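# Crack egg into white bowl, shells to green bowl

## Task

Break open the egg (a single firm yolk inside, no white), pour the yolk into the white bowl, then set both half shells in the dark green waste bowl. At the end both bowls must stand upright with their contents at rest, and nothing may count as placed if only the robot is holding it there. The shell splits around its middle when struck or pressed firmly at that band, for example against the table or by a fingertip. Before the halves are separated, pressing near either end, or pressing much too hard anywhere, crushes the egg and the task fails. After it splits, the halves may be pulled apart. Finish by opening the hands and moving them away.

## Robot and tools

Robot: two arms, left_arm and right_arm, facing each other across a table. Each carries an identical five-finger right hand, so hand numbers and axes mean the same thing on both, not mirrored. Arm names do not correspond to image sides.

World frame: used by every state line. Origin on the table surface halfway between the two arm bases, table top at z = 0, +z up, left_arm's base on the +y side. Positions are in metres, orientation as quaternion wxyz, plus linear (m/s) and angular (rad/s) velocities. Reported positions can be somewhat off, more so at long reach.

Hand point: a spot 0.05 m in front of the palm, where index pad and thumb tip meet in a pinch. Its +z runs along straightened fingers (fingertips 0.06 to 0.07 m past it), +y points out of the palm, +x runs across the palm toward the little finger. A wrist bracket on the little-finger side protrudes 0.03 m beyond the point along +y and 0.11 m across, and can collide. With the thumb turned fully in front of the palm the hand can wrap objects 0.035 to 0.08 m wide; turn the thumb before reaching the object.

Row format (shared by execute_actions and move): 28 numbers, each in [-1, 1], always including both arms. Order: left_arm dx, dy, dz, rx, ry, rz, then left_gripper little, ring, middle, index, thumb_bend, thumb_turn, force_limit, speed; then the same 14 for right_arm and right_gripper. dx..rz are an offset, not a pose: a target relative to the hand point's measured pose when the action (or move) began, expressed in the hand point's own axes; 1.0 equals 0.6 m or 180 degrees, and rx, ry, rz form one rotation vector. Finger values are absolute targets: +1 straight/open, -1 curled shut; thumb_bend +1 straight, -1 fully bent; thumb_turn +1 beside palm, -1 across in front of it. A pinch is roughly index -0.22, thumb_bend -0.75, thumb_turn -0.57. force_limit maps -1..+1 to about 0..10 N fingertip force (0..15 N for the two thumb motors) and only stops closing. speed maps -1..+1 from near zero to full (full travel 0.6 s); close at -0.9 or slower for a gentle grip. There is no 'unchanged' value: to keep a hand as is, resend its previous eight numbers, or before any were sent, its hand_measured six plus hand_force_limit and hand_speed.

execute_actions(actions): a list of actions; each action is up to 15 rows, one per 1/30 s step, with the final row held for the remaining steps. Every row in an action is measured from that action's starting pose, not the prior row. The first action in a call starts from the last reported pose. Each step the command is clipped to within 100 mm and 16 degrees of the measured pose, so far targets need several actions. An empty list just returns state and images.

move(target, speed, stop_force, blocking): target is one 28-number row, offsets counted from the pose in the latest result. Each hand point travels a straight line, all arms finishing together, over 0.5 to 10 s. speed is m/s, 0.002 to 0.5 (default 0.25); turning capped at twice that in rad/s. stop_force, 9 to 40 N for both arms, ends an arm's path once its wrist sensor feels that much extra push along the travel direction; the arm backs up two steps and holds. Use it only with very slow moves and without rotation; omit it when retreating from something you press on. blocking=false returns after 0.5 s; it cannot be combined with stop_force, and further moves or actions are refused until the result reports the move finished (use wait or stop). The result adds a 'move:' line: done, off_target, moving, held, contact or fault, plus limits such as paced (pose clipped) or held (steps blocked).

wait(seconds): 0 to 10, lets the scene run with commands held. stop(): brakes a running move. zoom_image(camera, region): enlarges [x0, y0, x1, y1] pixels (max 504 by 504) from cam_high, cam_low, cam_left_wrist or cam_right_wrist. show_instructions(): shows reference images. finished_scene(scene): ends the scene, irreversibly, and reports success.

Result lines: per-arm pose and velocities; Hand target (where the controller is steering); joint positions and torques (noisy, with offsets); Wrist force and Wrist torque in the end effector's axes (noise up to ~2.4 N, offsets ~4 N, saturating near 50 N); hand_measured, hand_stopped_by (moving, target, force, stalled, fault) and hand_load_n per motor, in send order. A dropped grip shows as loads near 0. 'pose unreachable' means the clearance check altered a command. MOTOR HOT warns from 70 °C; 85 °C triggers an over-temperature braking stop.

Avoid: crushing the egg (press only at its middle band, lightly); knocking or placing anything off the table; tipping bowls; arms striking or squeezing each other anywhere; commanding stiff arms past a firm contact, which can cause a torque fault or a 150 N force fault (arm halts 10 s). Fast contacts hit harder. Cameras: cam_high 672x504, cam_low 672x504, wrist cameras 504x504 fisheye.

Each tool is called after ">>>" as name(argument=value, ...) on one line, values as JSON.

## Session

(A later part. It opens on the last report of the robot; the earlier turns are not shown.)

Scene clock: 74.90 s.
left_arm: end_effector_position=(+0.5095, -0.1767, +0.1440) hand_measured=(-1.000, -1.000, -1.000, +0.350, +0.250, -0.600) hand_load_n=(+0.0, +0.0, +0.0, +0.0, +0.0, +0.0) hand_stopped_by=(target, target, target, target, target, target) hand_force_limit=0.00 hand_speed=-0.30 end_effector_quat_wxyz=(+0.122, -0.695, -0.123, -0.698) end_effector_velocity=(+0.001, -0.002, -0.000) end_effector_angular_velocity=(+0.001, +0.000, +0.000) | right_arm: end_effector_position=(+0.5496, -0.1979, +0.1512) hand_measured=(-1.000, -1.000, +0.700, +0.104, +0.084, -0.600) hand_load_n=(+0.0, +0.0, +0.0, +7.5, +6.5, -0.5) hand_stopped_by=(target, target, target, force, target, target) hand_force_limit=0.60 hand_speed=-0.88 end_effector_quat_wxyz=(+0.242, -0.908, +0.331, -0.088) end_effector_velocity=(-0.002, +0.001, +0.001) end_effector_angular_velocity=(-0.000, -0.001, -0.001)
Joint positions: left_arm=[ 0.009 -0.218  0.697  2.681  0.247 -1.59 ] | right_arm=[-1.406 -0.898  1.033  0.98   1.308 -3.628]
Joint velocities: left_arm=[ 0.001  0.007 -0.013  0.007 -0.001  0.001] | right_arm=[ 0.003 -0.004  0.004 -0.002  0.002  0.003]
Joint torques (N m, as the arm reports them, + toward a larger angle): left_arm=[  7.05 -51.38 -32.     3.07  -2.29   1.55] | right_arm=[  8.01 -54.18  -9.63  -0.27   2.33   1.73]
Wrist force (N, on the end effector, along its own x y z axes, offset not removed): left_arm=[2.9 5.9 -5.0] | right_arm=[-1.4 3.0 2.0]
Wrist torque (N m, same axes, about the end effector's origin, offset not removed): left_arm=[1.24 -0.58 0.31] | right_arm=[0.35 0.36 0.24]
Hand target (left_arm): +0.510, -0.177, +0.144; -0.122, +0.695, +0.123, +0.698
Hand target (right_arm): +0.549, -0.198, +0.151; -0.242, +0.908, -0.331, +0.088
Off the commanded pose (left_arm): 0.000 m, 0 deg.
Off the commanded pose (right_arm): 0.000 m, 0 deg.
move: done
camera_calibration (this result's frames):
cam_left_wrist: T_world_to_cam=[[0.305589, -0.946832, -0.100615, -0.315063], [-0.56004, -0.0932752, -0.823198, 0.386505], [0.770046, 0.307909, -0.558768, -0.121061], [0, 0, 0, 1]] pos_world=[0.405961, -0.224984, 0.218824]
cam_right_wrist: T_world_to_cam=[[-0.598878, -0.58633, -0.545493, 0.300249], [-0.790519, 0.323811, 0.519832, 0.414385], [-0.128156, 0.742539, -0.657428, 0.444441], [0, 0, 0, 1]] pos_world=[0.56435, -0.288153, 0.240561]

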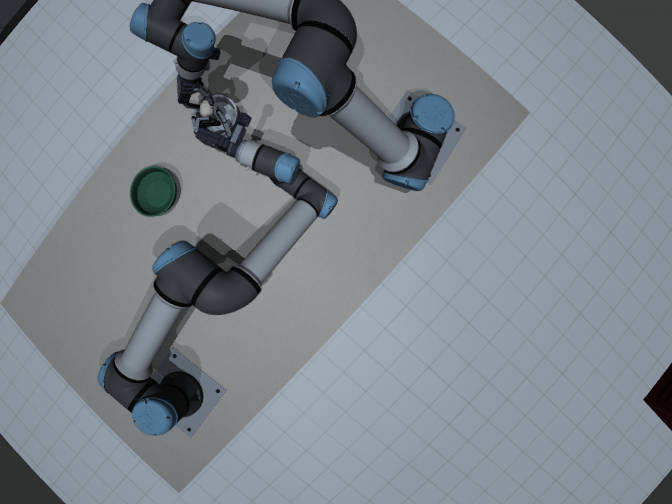

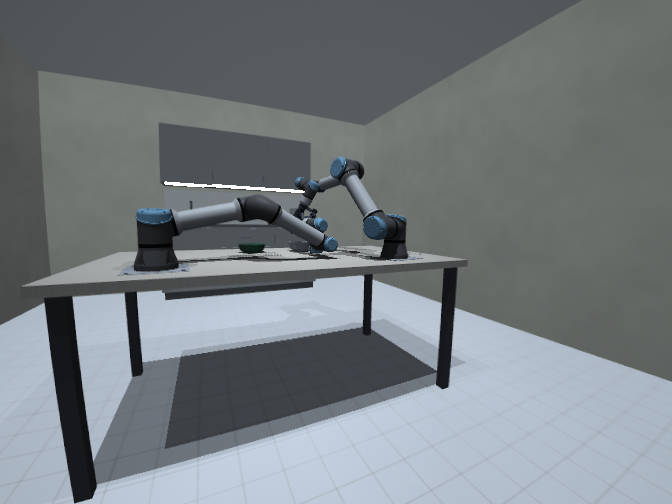

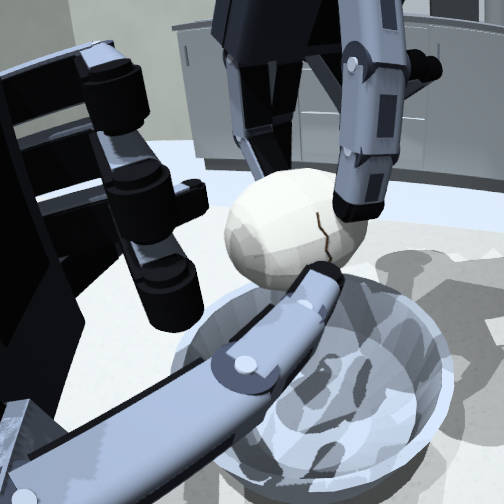

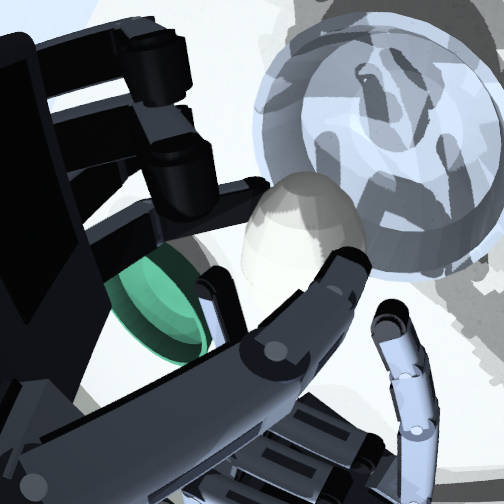

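>>> move(target=[-0.005,0.013,0.0075,0,0,0,-1,-1,-1,0.35,0.25,-0.6,0,-0.3,0,0,0,0,0,0,-1,-1,0.7,-0.15,0.08,-0.6,0.95,-0.92], speed=0.015)

>>> move(target=[0,0,0,0,0,0,-1,-1,-1,-0.1,-0.3,-0.6,-0.75,-0.85,0,0,0,0,0,0,-1,-1,0.7,-0.15,0.08,-0.6,0.95,-0.92])

Scene clock: 75.93 s.
left_arm: end_effector_position=(+0.5162, -0.1822, +0.1412) hand_measured=(-1.000, -1.000, -1.000, +0.350, +0.250, -0.600) hand_load_n=(+0.0, +0.0, +0.0, +0.0, +0.0, +0.0) hand_stopped_by=(target, target, target, target, target, target) hand_force_limit=0.00 hand_speed=-0.30 end_effector_quat_wxyz=(+0.122, -0.695, -0.123, -0.698) end_effector_velocity=(+0.001, -0.002, -0.002) end_effector_angular_velocity=(+0.000, +0.000, -0.000) | right_arm: end_effector_position=(+0.5496, -0.1979, +0.1512) hand_measured=(-1.000, -1.000, +0.700, +0.094, +0.086, -0.600) hand_load_n=(+0.0, +0.0, +0.0, +9.5, +8.5, -0.5) hand_stopped_by=(target, target, target, force, target, target) hand_force_limit=0.95 hand_speed=-0.92 end_effector_quat_wxyz=(+0.242, -0.908, +0.331, -0.088) end_effector_velocity=(+0.001, -0.001, +0.000) end_effector_angular_velocity=(+0.001, -0.001, +0.000)
Joint positions: left_arm=[ 0.017 -0.189  0.642  2.709  0.239 -1.591] | right_arm=[-1.406 -0.898  1.033  0.98   1.308 -3.628]
Joint velocities: left_arm=[ 0.001  0.012 -0.021  0.008 -0.001  0.001] | right_arm=[-0.002 -0.001  0.    -0.001 -0.002 -0.002]
Joint torques (N m, as the arm reports them, + toward a larger angle): left_arm=[  7.08 -49.55 -31.23   3.7   -2.07   1.44] | right_arm=[ -6.22 -32.79 -27.38   4.04  -3.09  -1.86]
Wrist force (N, on the end effector, along its own x y z axes, offset not removed): left_arm=[3.4 1.4 -2.6] | right_arm=[0.2 2.7 -0.7]
Wrist torque (N m, same axes, about the end effector's origin, offset not removed): left_arm=[0.40 -0.56 0.28] | right_arm=[0.59 0.15 0.13]
Hand target (left_arm): +0.516, -0.182, +0.141; -0.122, +0.695, +0.123, +0.698
Hand target (right_arm): +0.550, -0.198, +0.151; -0.242, +0.908, -0.331, +0.088
Off the commanded pose (left_arm): 0.000 m, 0 deg.
Off the commanded pose (right_arm): 0.000 m, 0 deg.
move: done
camera_calibration (this result's frames):
cam_left_wrist: T_world_to_cam=[[0.305503, -0.946886, -0.100375, -0.322646], [-0.559901, -0.0933741, -0.823281, 0.387279], [0.770181, 0.307715, -0.558688, -0.126192], [0, 0, 0, 1]] pos_world=[0.412598, -0.230516, 0.215952]
cam_right_wrist: T_world_to_cam=[[-0.598852, -0.58637, -0.545479, 0.300224], [-0.790546, 0.32386, 0.519761, 0.414409], [-0.128114, 0.742486, -0.657497, 0.44442], [0, 0, 0, 1]] pos_world=[0.564336, -0.288143, 0.240577]

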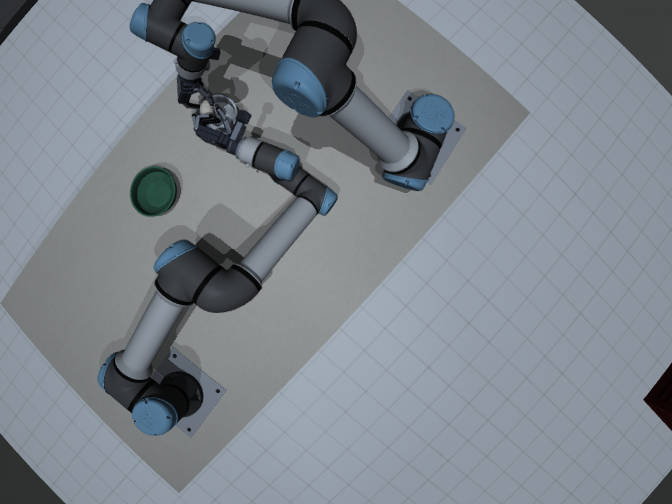

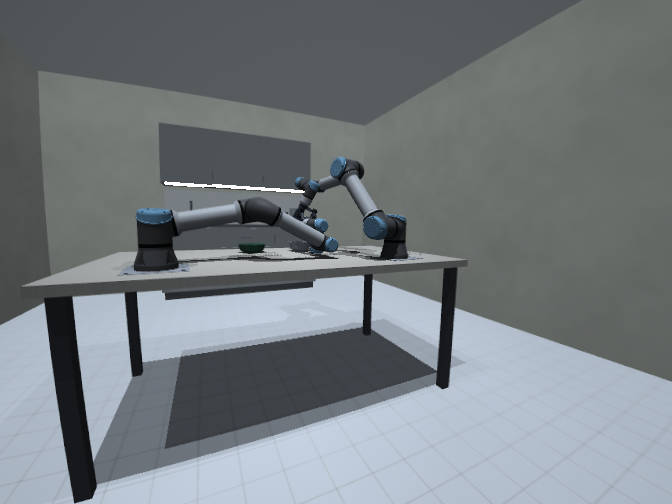

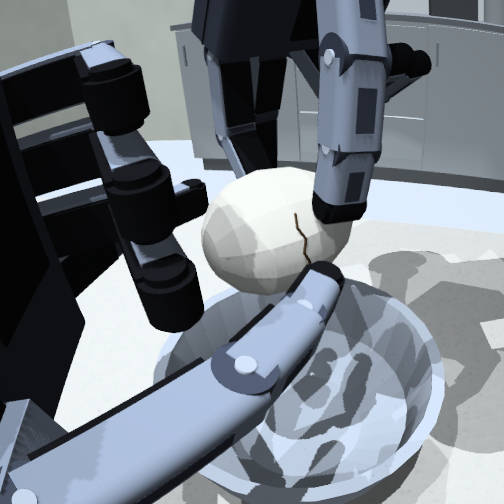

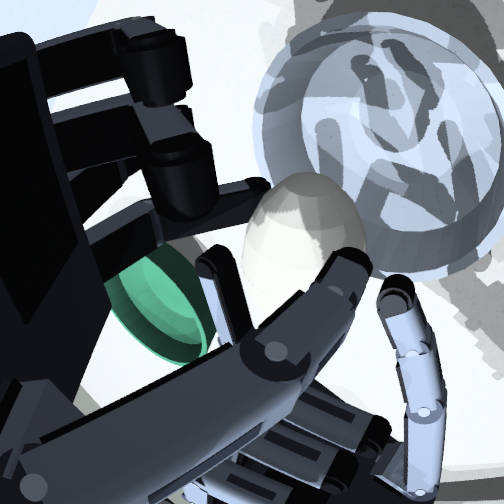

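Scene clock: 77.93 s.
left_arm: end_effector_position=(+0.5162, -0.1822, +0.1412) hand_measured=(-1.000, -1.000, -1.000, +0.168, -0.026, -0.600) hand_load_n=(+0.0, +0.0, +0.0, +3.0, +2.0, +0.0) hand_stopped_by=(target, target, target, force, force, target) hand_force_limit=-0.75 hand_speed=-0.85 end_effector_quat_wxyz=(+0.122, -0.695, -0.123, -0.698) end_effector_velocity=(+0.001, +0.001, +0.000) end_effector_angular_velocity=(+0.000, -0.000, +0.002) | right_arm: end_effector_position=(+0.5496, -0.1979, +0.1512) hand_measured=(-1.000, -1.000, +0.700, +0.094, +0.086, -0.600) hand_load_n=(+0.0, +0.0, +0.0, +9.5, +9.0, -0.5) hand_stopped_by=(target, target, target, force, target, target) hand_force_limit=0.95 hand_speed=-0.92 end_effector_quat_wxyz=(+0.242, -0.908, +0.331, -0.088) end_effector_velocity=(+0.000, +0.000, -0.000) end_effector_angular_velocity=(+0.001, +0.000, -0.001)
Joint positions: left_arm=[ 0.017 -0.189  0.642  2.708  0.239 -1.591] | right_arm=[-1.406 -0.898  1.033  0.98   1.308 -3.628]
Joint velocities: left_arm=[ 0.001 -0.001  0.001  0.     0.    -0.001] | right_arm=[-0.     0.001 -0.    -0.    -0.     0.001]
Joint torques (N m, as the arm reports them, + toward a larger angle): left_arm=[ -7.36 -63.57  -7.08  -1.31   2.11  -1.48] | right_arm=[ -3.04 -37.75 -24.25   1.54   2.46  -1.37]
Wrist force (N, on the end effector, along its own x y z axes, offset not removed): left_arm=[6.4 -0.2 3.8] | right_arm=[-2.2 0.7 2.8]
Wrist torque (N m, same axes, about the end effector's origin, offset not removed): left_arm=[-0.46 -1.20 0.49] | right_arm=[-0.28 0.15 -0.11]
Hand target (left_arm): +0.516, -0.182, +0.141; -0.122, +0.695, +0.123, +0.698
Hand target (right_arm): +0.550, -0.198, +0.151; -0.242, +0.908, -0.331, +0.088
Off the commanded pose (left_arm): 0.000 m, 0 deg.
Off the commanded pose (right_arm): 0.000 m, 0 deg.
move: done
camera_calibration (this result's frames):
cam_left_wrist: T_world_to_cam=[[0.305498, -0.946889, -0.100361, -0.322646], [-0.559899, -0.0933824, -0.823282, 0.387276], [0.770184, 0.307703, -0.558691, -0.12619], [0, 0, 0, 1]] pos_world=[0.412593, -0.230516, 0.215955]
cam_right_wrist: T_world_to_cam=[[-0.598869, -0.586369, -0.54546, 0.300225], [-0.79053, 0.323865, 0.519782, 0.414399], [-0.128129, 0.742484, -0.657495, 0.44443], [0, 0, 0, 1]] pos_world=[0.564335, -0.288148, 0.240574]

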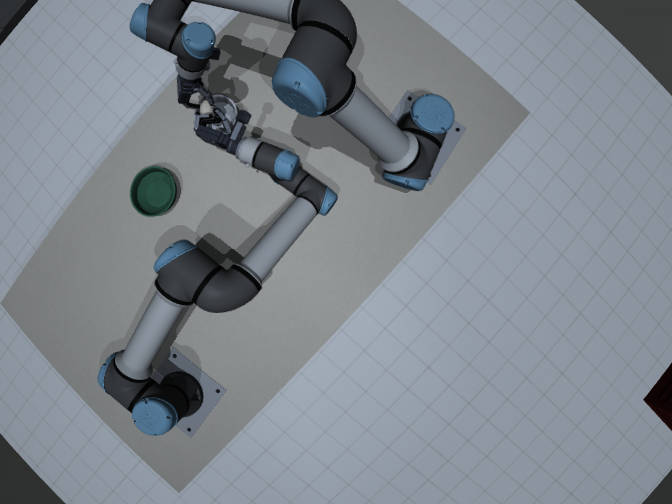

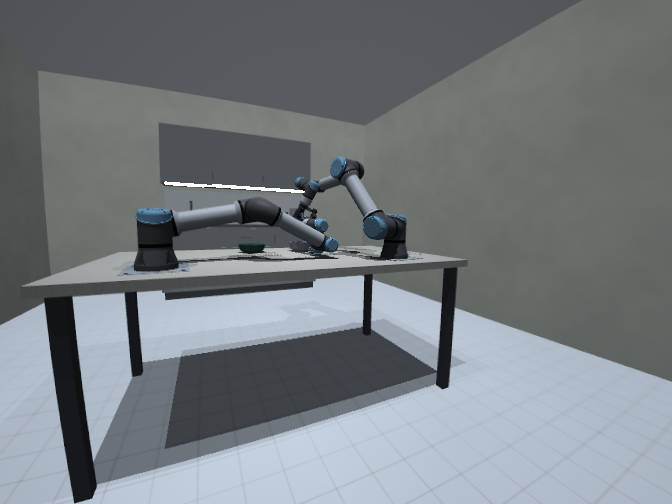

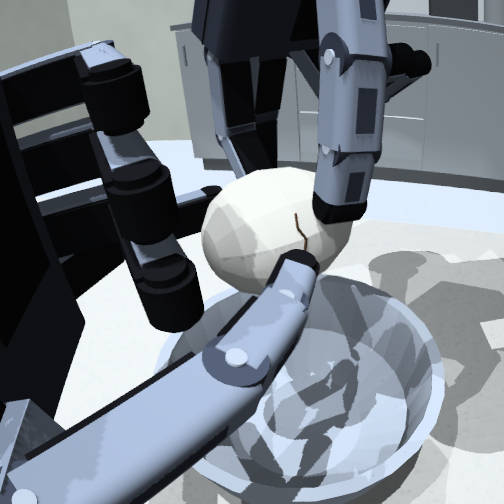

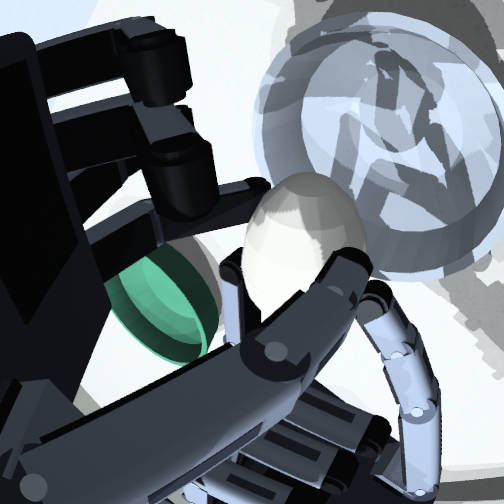

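Wide grip, near the seam. Tighten and pull.

>>> move(target=[0,0,0,0,0,0,-1,-1,-1,-0.15,-0.4,-0.6,0.3,-0.92,0,0,0,0,0,0,-1,-1,0.7,-0.15,0.08,-0.6,0.95,-0.92])

>>> move(target=[0,-0.0043,-0.0025,0,0,0,-1,-1,-1,-0.15,-0.4,-0.6,0.3,-0.92,0.005,0,0,0,0,0,-1,-1,0.7,-0.15,0.08,-0.6,0.95,-0.92], speed=0.004)

Scene clock: 79.07 s.
left_arm: end_effector_position=(+0.5162, -0.1822, +0.1412) hand_measured=(-1.000, -1.000, -1.000, +0.158, -0.082, -0.600) hand_load_n=(+0.0, +0.0, +0.0, +10.0, +9.5, +0.0) hand_stopped_by=(target, target, target, force, force, target) hand_force_limit=0.30 hand_speed=-0.92 end_effector_quat_wxyz=(+0.122, -0.695, -0.123, -0.698) end_effector_velocity=(-0.000, +0.000, +0.000) end_effector_angular_velocity=(-0.000, -0.000, +0.000) | right_arm: end_effector_position=(+0.5496, -0.1979, +0.1512) hand_measured=(-1.000, -1.000, +0.700, +0.094, +0.086, -0.600) hand_load_n=(+0.0, +0.0, +0.0, +10.0, +8.5, +0.5) hand_stopped_by=(target, target, target, force, target, target) hand_force_limit=0.95 hand_speed=-0.92 end_effector_quat_wxyz=(+0.242, -0.908, +0.331, -0.088) end_effector_velocity=(+0.000, -0.000, -0.000) end_effector_angular_velocity=(-0.001, +0.000, -0.000)
Joint positions: left_arm=[ 0.017 -0.189  0.642  2.708  0.239 -1.591] | right_arm=[-1.406 -0.898  1.033  0.98   1.308 -3.628]
Joint velocities: left_arm=[-0.    -0.     0.001 -0.     0.001 -0.001] | right_arm=[-0.     0.     0.001 -0.     0.001 -0.   ]
Joint torques (N m, as the arm reports them, + toward a larger angle): left_arm=[ -6.72 -63.65  -7.27  -0.95   2.12  -1.41] | right_arm=[ -3.28 -38.39 -24.32   1.26   1.28  -1.35]
Wrist force (N, on the end effector, along its own x y z axes, offset not removed): left_arm=[2.7 3.8 -3.7] | right_arm=[-2.5 -0.2 -0.3]
Wrist torque (N m, same axes, about the end effector's origin, offset not removed): left_arm=[0.61 -0.21 0.18] | right_arm=[0.05 0.02 0.01]
Hand target (left_arm): +0.516, -0.182, +0.141; -0.122, +0.695, +0.123, +0.698
Hand target (right_arm): +0.550, -0.198, +0.151; -0.242, +0.908, -0.331, +0.088
Off the commanded pose (left_arm): 0.000 m, 0 deg.
Off the commanded pose (right_arm): 0.000 m, 0 deg.
move: done
camera_calibration (this result's frames):
cam_left_wrist: T_world_to_cam=[[0.305497, -0.946889, -0.100361, -0.322646], [-0.559899, -0.0933818, -0.823282, 0.387276], [0.770184, 0.307703, -0.558691, -0.12619], [0, 0, 0, 1]] pos_world=[0.412592, -0.230517, 0.215955]
cam_right_wrist: T_world_to_cam=[[-0.598871, -0.586373, -0.545455, 0.300223], [-0.790531, 0.323878, 0.519773, 0.414406], [-0.12812, 0.742476, -0.657506, 0.444427], [0, 0, 0, 1]] pos_world=[0.564336, -0.288151, 0.240575]

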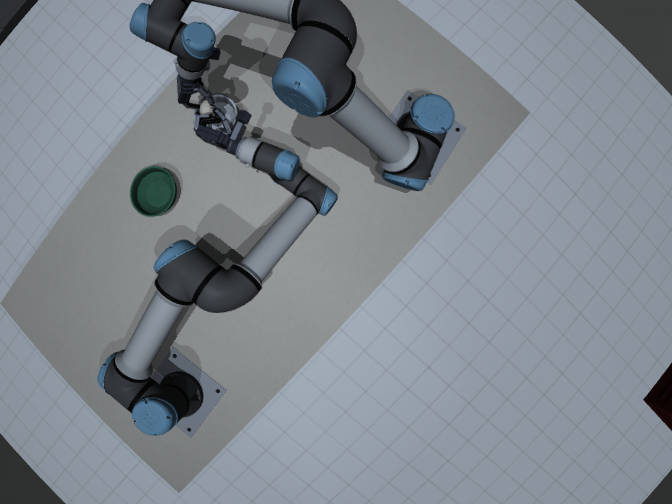

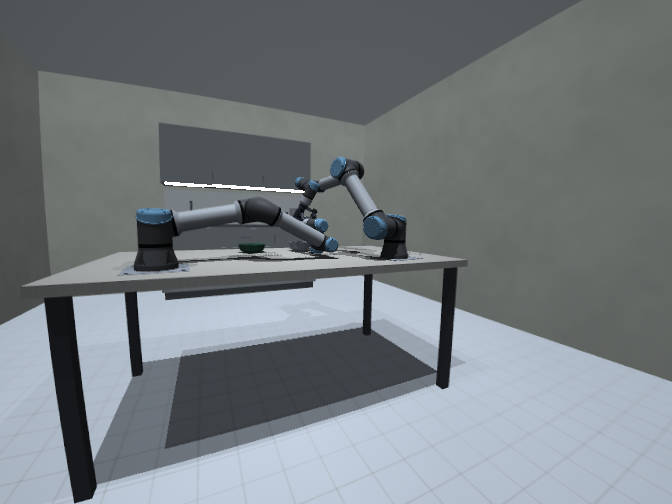

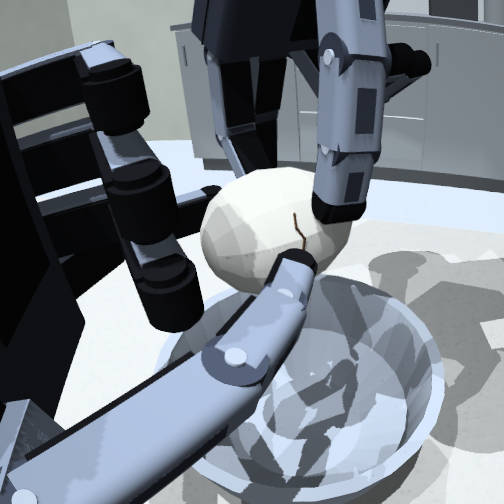

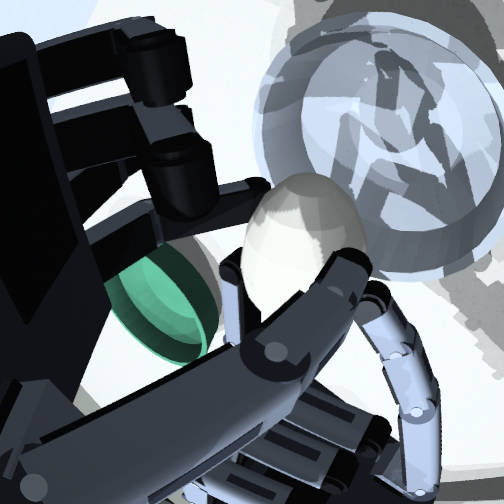

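Scene clock: 80.03 s.
left_arm: end_effector_position=(+0.5140, -0.1804, +0.1411) hand_measured=(-1.000, -1.000, -1.000, +0.158, -0.082, -0.600) hand_load_n=(+0.0, +0.0, +0.0, +10.5, +9.0, +0.0) hand_stopped_by=(target, target, target, force, force, target) hand_force_limit=0.30 hand_speed=-0.92 end_effector_quat_wxyz=(+0.122, -0.695, -0.123, -0.698) end_effector_velocity=(-0.001, -0.000, +0.001) end_effector_angular_velocity=(-0.001, -0.000, -0.001) | right_arm: end_effector_position=(+0.5518, -0.1998, +0.1512) hand_measured=(-1.000, -1.000, +0.700, +0.094, +0.086, -0.600) hand_load_n=(+0.0, +0.0, +0.0, +9.5, +8.5, -0.5) hand_stopped_by=(target, target, target, force, target, target) hand_force_limit=0.95 hand_speed=-0.92 end_effector_quat_wxyz=(+0.242, -0.908, +0.331, -0.088) end_effector_velocity=(+0.001, -0.001, +0.000) end_effector_angular_velocity=(-0.001, +0.000, -0.000)
Joint positions: left_arm=[ 0.015 -0.198  0.66   2.698  0.241 -1.591] | right_arm=[-1.41  -0.895  1.029  0.983  1.306 -3.632]
Joint velocities: left_arm=[-0.002 -0.003  0.005 -0.002  0.001 -0.002] | right_arm=[-0.002  0.001 -0.002  0.002 -0.    -0.002]
Joint torques (N m, as the arm reports them, + toward a larger angle): left_arm=[ -7.57 -63.98  -4.57  -2.42   2.51   1.21] | right_arm=[ -5.66 -31.8  -26.69   3.95  -3.36  -1.76]
Wrist force (N, on the end effector, along its own x y z axes, offset not removed): left_arm=[2.6 -0.1 1.8] | right_arm=[-2.8 1.2 1.1]
Wrist torque (N m, same axes, about the end effector's origin, offset not removed): left_arm=[-0.10 -0.52 0.33] | right_arm=[0.17 0.44 -0.04]
Hand target (left_arm): +0.514, -0.180, +0.141; -0.122, +0.695, +0.123, +0.698
Hand target (right_arm): +0.552, -0.200, +0.151; -0.242, +0.908, -0.331, +0.088
Off the commanded pose (left_arm): 0.000 m, 0 deg.
Off the commanded pose (right_arm): 0.000 m, 0 deg.
move: done
camera_calibration (this result's frames):
cam_left_wrist: T_world_to_cam=[[0.305515, -0.94688, -0.10039, -0.320243], [-0.559922, -0.0933769, -0.823267, 0.386218], [0.770161, 0.307731, -0.558707, -0.125044], [0, 0, 0, 1]] pos_world=[0.410395, -0.228688, 0.215948]
cam_right_wrist: T_world_to_cam=[[-0.59887, -0.586371, -0.545457, 0.300451], [-0.790534, 0.32389, 0.519761, 0.416767], [-0.128105, 0.742472, -0.657514, 0.446082], [0, 0, 0, 1]] pos_world=[0.566545, -0.290014, 0.240569]

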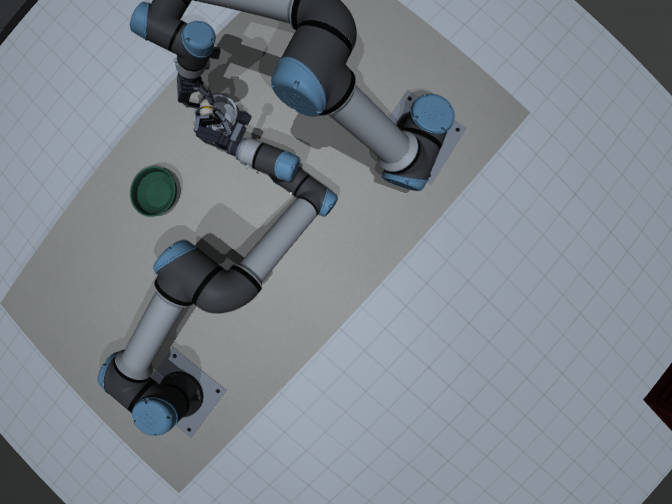

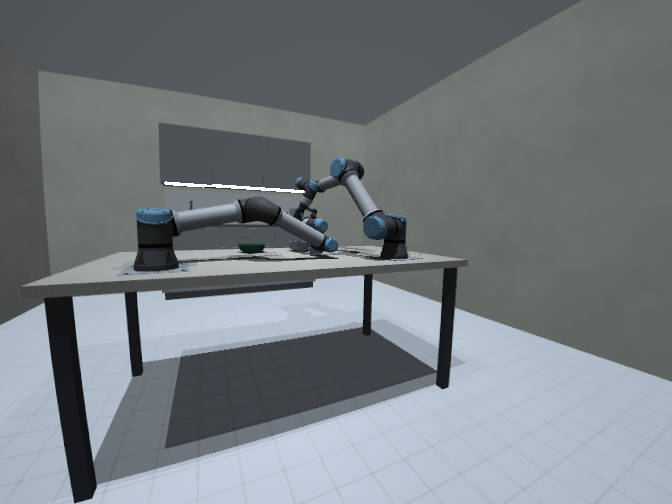

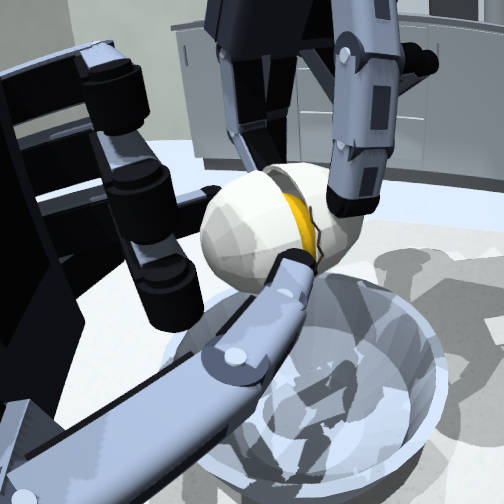

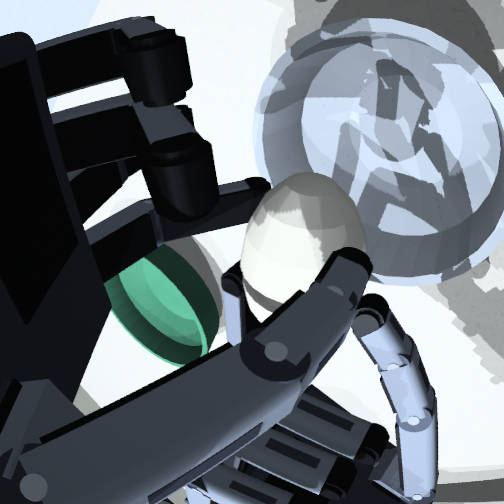

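>>> move(target=[0,-0.01,-0.006,0,0,0,-1,-1,-1,-0.15,-0.4,-0.6,0.3,-0.92,0.055,0,0,0,0,0,-1,-1,0.7,-0.15,0.08,-0.6,0.95,-0.92], speed=0.02)

Scene clock: 82.07 s.
left_arm: end_effector_position=(+0.5086, -0.1760, +0.1411) hand_measured=(-1.000, -1.000, -1.000, +0.158, -0.082, -0.600) hand_load_n=(+0.0, +0.0, +0.0, +10.5, +9.0, -0.5) hand_stopped_by=(target, target, target, force, force, target) hand_force_limit=0.30 hand_speed=-0.92 end_effector_quat_wxyz=(+0.122, -0.695, -0.123, -0.698) end_effector_velocity=(-0.000, +0.000, +0.001) end_effector_angular_velocity=(-0.000, +0.000, +0.000) | right_arm: end_effector_position=(+0.5768, -0.2209, +0.1511) hand_measured=(-1.000, -1.000, +0.700, +0.094, +0.086, -0.600) hand_load_n=(+0.0, +0.0, +0.0, +9.5, +8.5, -0.5) hand_stopped_by=(target, target, target, force, target, target) hand_force_limit=0.95 hand_speed=-0.92 end_effector_quat_wxyz=(+0.242, -0.908, +0.331, -0.088) end_effector_velocity=(+0.003, -0.003, +0.000) end_effector_angular_velocity=(-0.001, -0.001, -0.002)
Joint positions: left_arm=[ 0.008 -0.217  0.701  2.675  0.248 -1.59 ] | right_arm=[-1.458 -0.862  0.975  1.015  1.285 -3.677]
Joint velocities: left_arm=[-0.    -0.002  0.002 -0.001  0.001  0.001] | right_arm=[-0.005  0.003 -0.005  0.004 -0.001 -0.004]
Joint torques (N m, as the arm reports them, + toward a larger angle): left_arm=[ -6.89 -64.02  -3.54  -2.78   2.4    1.07] | right_arm=[ -5.21 -33.18 -25.68   4.1   -3.4   -1.82]
Wrist force (N, on the end effector, along its own x y z axes, offset not removed): left_arm=[4.1 -1.4 -4.4] | right_arm=[-2.1 1.5 1.5]
Wrist torque (N m, same axes, about the end effector's origin, offset not removed): left_arm=[0.11 -0.72 0.37] | right_arm=[0.18 0.15 -0.15]
Hand target (left_arm): +0.509, -0.176, +0.141; -0.122, +0.695, +0.123, +0.698
Hand target (right_arm): +0.577, -0.221, +0.151; -0.242, +0.908, -0.331, +0.088
Off the commanded pose (left_arm): 0.000 m, 0 deg.
Off the commanded pose (right_arm): 0.000 m, 0 deg.
move: done
camera_calibration (this result's frames):
cam_left_wrist: T_world_to_cam=[[0.305527, -0.946872, -0.100428, -0.314475], [-0.559947, -0.0933613, -0.823252, 0.383616], [0.770138, 0.30776, -0.558723, -0.122239], [0, 0, 0, 1]] pos_world=[0.405027, -0.224333, 0.215933]
cam_right_wrist: T_world_to_cam=[[-0.598833, -0.58641, -0.545456, 0.303004], [-0.790576, 0.323965, 0.519651, 0.44345], [-0.12802, 0.742408, -0.657602, 0.464829], [0, 0, 0, 1]] pos_world=[0.591537, -0.31107, 0.240509]

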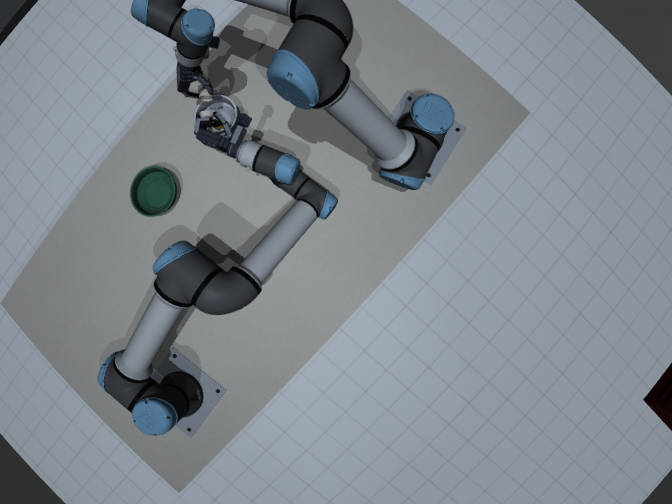

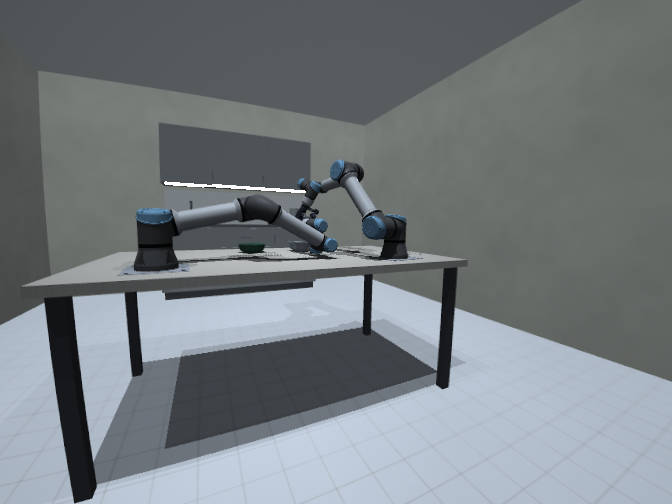

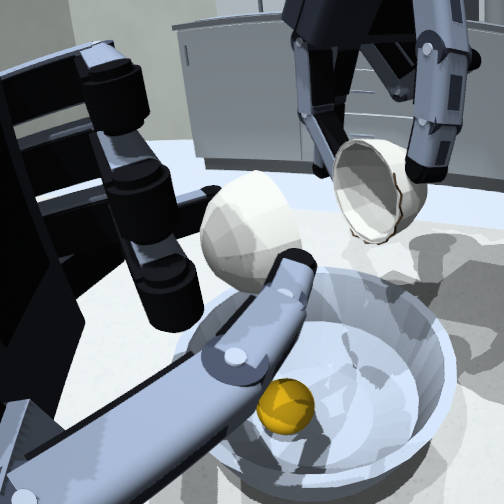

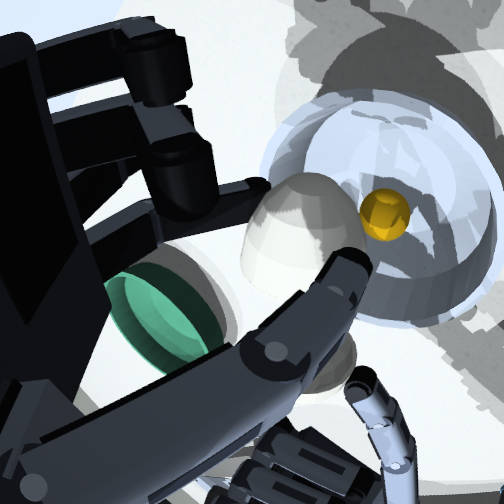

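>>> move(target=[0.017,-0.422,0.163,0,-0.167,0.289,-1,-1,-1,-0.15,-0.4,-0.6,0.3,-0.92,0,0,0,0.167,0,0,-1,-1,0.7,-0.15,0.08,-0.6,0.95,-0.92], speed=0.2)

Scene clock: 85.43 s.
left_arm: end_effector_position=(+0.5144, +0.0943, +0.1517) hand_measured=(-1.000, -1.000, -1.000, +0.158, -0.082, -0.600) hand_load_n=(+0.0, +0.0, +0.0, +10.5, +9.0, -0.5) hand_stopped_by=(target, target, target, force, force, target) hand_force_limit=0.30 hand_speed=-0.92 end_effector_quat_wxyz=(-0.377, +0.830, -0.164, +0.378) end_effector_velocity=(+0.001, +0.002, +0.001) end_effector_angular_velocity=(+0.003, +0.004, -0.000) | right_arm: end_effector_position=(+0.5769, -0.2210, +0.1513) hand_measured=(-1.000, -1.000, +0.700, +0.094, +0.086, -0.600) hand_load_n=(+0.0, +0.0, +0.0, +9.5, +8.5, -0.5) hand_stopped_by=(target, target, target, force, target, target) hand_force_limit=0.95 hand_speed=-0.92 end_effector_quat_wxyz=(+0.469, -0.814, +0.296, -0.171) end_effector_velocity=(-0.001, +0.000, -0.001) end_effector_angular_velocity=(+0.004, -0.001, +0.001)
Joint positions: left_arm=[ 0.197 -0.652  1.054  1.726  0.531  0.356] | right_arm=[-1.593 -1.169  1.551  0.282  0.952 -3.568]
Joint velocities: left_arm=[ 0.003 -0.004  0.002 -0.002  0.001  0.009] | right_arm=[-0.    -0.002  0.006 -0.008 -0.003  0.003]
Joint torques (N m, as the arm reports them, + toward a larger angle): left_arm=[  8.02 -55.36  -4.62  -0.77   0.76   1.92] | right_arm=[ -5.96 -43.31  -9.25  -1.43  -3.35   1.64]
Wrist force (N, on the end effector, along its own x y z axes, offset not removed): left_arm=[5.4 -1.7 -4.2] | right_arm=[-2.7 2.0 -0.7]
Wrist torque (N m, same axes, about the end effector's origin, offset not removed): left_arm=[-0.01 -1.05 0.37] | right_arm=[0.28 0.48 -0.25]
Hand target (left_arm): +0.514, +0.095, +0.152; -0.378, +0.830, -0.164, +0.377
Hand target (right_arm): +0.577, -0.221, +0.151; -0.469, +0.814, -0.296, +0.171
Off the commanded pose (left_arm): 0.001 m, 0 deg.
Off the commanded pose (right_arm): 0.000 m, 0 deg.
move: done
camera_calibration (this result's frames):
cam_left_wrist: T_world_to_cam=[[-0.0818789, -0.618869, -0.781215, 0.212395], [-0.96534, 0.244152, -0.0922376, 0.486613], [0.247819, 0.746586, -0.61741, 0.0321618], [0, 0, 0, 1]] pos_world=[0.479167, -0.0113743, 0.230667]
cam_right_wrist: T_world_to_cam=[[-0.351224, -0.29206, -0.889575, 0.277315], [-0.935345, 0.152155, 0.31934, 0.519339], [0.0420868, 0.944219, -0.326617, 0.361375], [0, 0, 0, 1]] pos_world=[0.567951, -0.339245, 0.198878]

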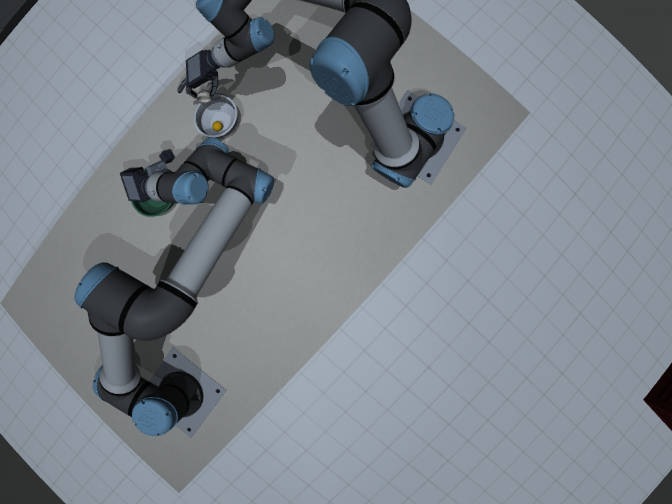

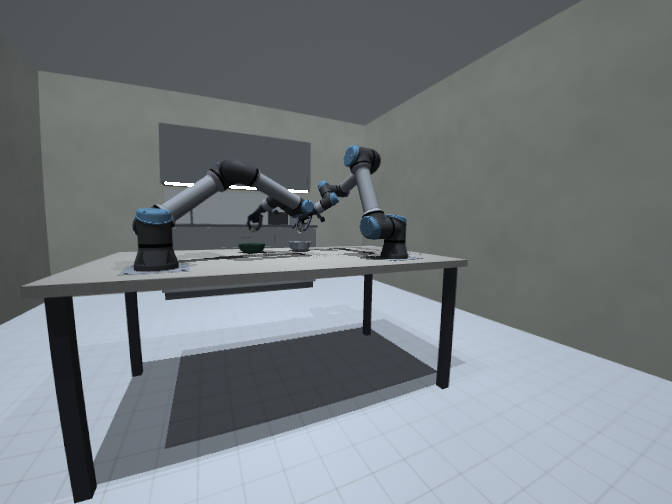

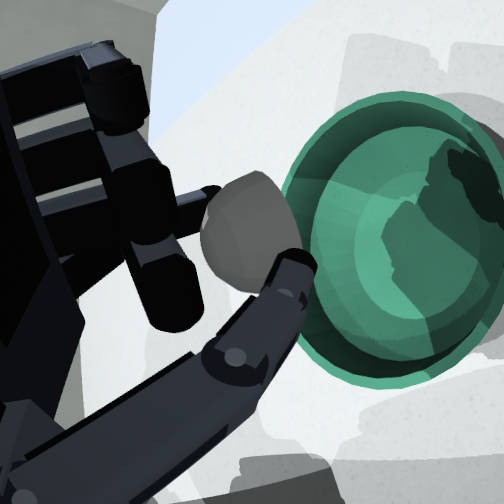

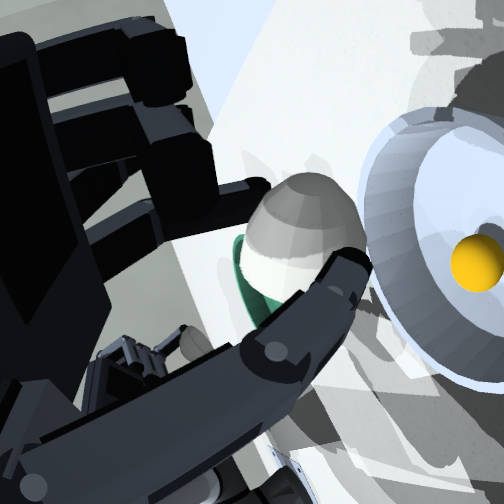

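>>> move(target=[-0.067,0.1,0.06,0,0,0,-1,-1,-1,-0.15,-0.4,-0.6,0.3,-0.92,0,0,0,0,0,0,-1,-1,0.7,-0.15,0.08,-0.6,0.95,-0.92], speed=0.08)

Scene clock: 87.10 s.
left_arm: end_effector_position=(+0.5156, +0.0954, +0.0712) hand_measured=(-1.000, -1.000, -1.000, +0.158, -0.082, -0.600) hand_load_n=(+0.0, +0.0, +0.0, +10.5, +9.0, -0.5) hand_stopped_by=(target, target, target, force, force, target) hand_force_limit=0.30 hand_speed=-0.92 end_effector_quat_wxyz=(-0.377, +0.830, -0.164, +0.378) end_effector_velocity=(+0.000, -0.000, -0.002) end_effector_angular_velocity=(-0.001, -0.001, -0.000) | right_arm: end_effector_position=(+0.5769, -0.2210, +0.1513) hand_measured=(-1.000, -1.000, +0.700, +0.094, +0.086, -0.600) hand_load_n=(+0.0, +0.0, +0.0, +9.5, +8.5, -0.5) hand_stopped_by=(target, target, target, force, target, target) hand_force_limit=0.95 hand_speed=-0.92 end_effector_quat_wxyz=(+0.469, -0.814, +0.296, -0.171) end_effector_velocity=(+0.000, -0.000, -0.001) end_effector_angular_velocity=(-0.000, +0.001, -0.001)
Joint positions: left_arm=[ 0.199 -0.556  1.09   1.59   0.53   0.36 ] | right_arm=[-1.593 -1.169  1.551  0.282  0.952 -3.568]
Joint velocities: left_arm=[ 0.     0.004 -0.001 -0.004 -0.001  0.001] | right_arm=[ 0.     0.002 -0.001 -0.     0.001  0.001]
Joint torques (N m, as the arm reports them, + toward a larger angle): left_arm=[  7.35 -41.1  -10.85  -0.34  -3.4    1.53] | right_arm=[  7.   -22.07 -26.85   2.87   2.19  -1.86]
Wrist force (N, on the end effector, along its own x y z axes, offset not removed): left_arm=[0.6 0.3 0.7] | right_arm=[-2.4 -0.1 0.6]
Wrist torque (N m, same axes, about the end effector's origin, offset not removed): left_arm=[0.08 -0.42 -0.05] | right_arm=[0.04 0.40 -0.08]
Hand target (left_arm): +0.516, +0.095, +0.071; -0.377, +0.830, -0.164, +0.378
Hand target (right_arm): +0.577, -0.221, +0.151; -0.469, +0.814, -0.296, +0.171
Off the commanded pose (left_arm): 0.000 m, 0 deg.
Off the commanded pose (right_arm): 0.000 m, 0 deg.
move: done
camera_calibration (this result's frames):
cam_left_wrist: T_world_to_cam=[[-0.0818852, -0.618804, -0.781266, 0.150309], [-0.965345, 0.244147, -0.0921986, 0.480057], [0.247797, 0.746642, -0.617351, -0.0185757], [0, 0, 0, 1]] pos_world=[0.480332, -0.0103236, 0.150224]
cam_right_wrist: T_world_to_cam=[[-0.351235, -0.292044, -0.889575, 0.277324], [-0.935339, 0.152195, 0.319339, 0.519362], [0.0421277, 0.944218, -0.326616, 0.361372], [0, 0, 0, 1]] pos_world=[0.567961, -0.339268, 0.198878]

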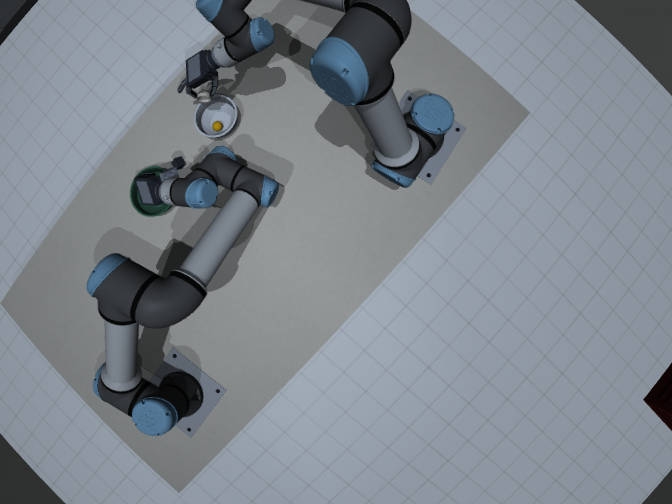

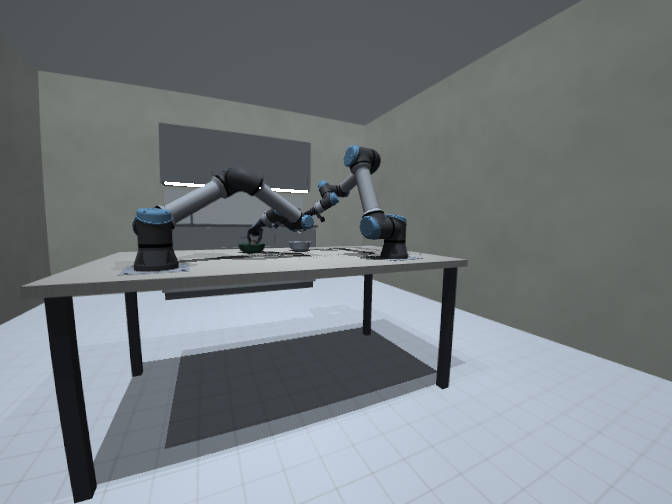

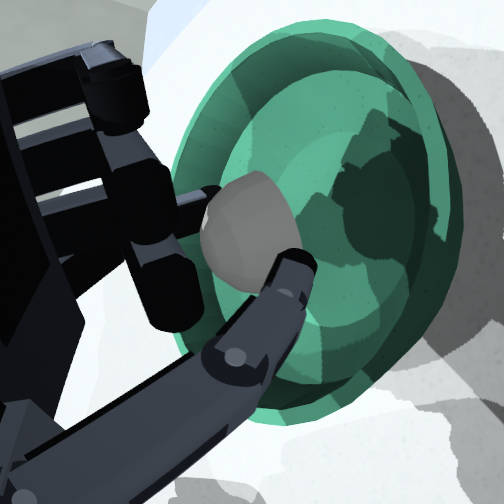

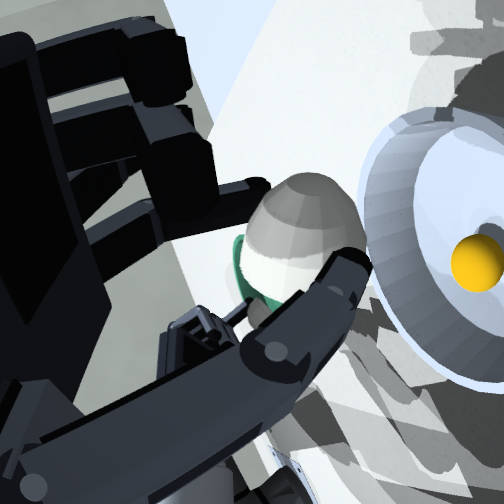

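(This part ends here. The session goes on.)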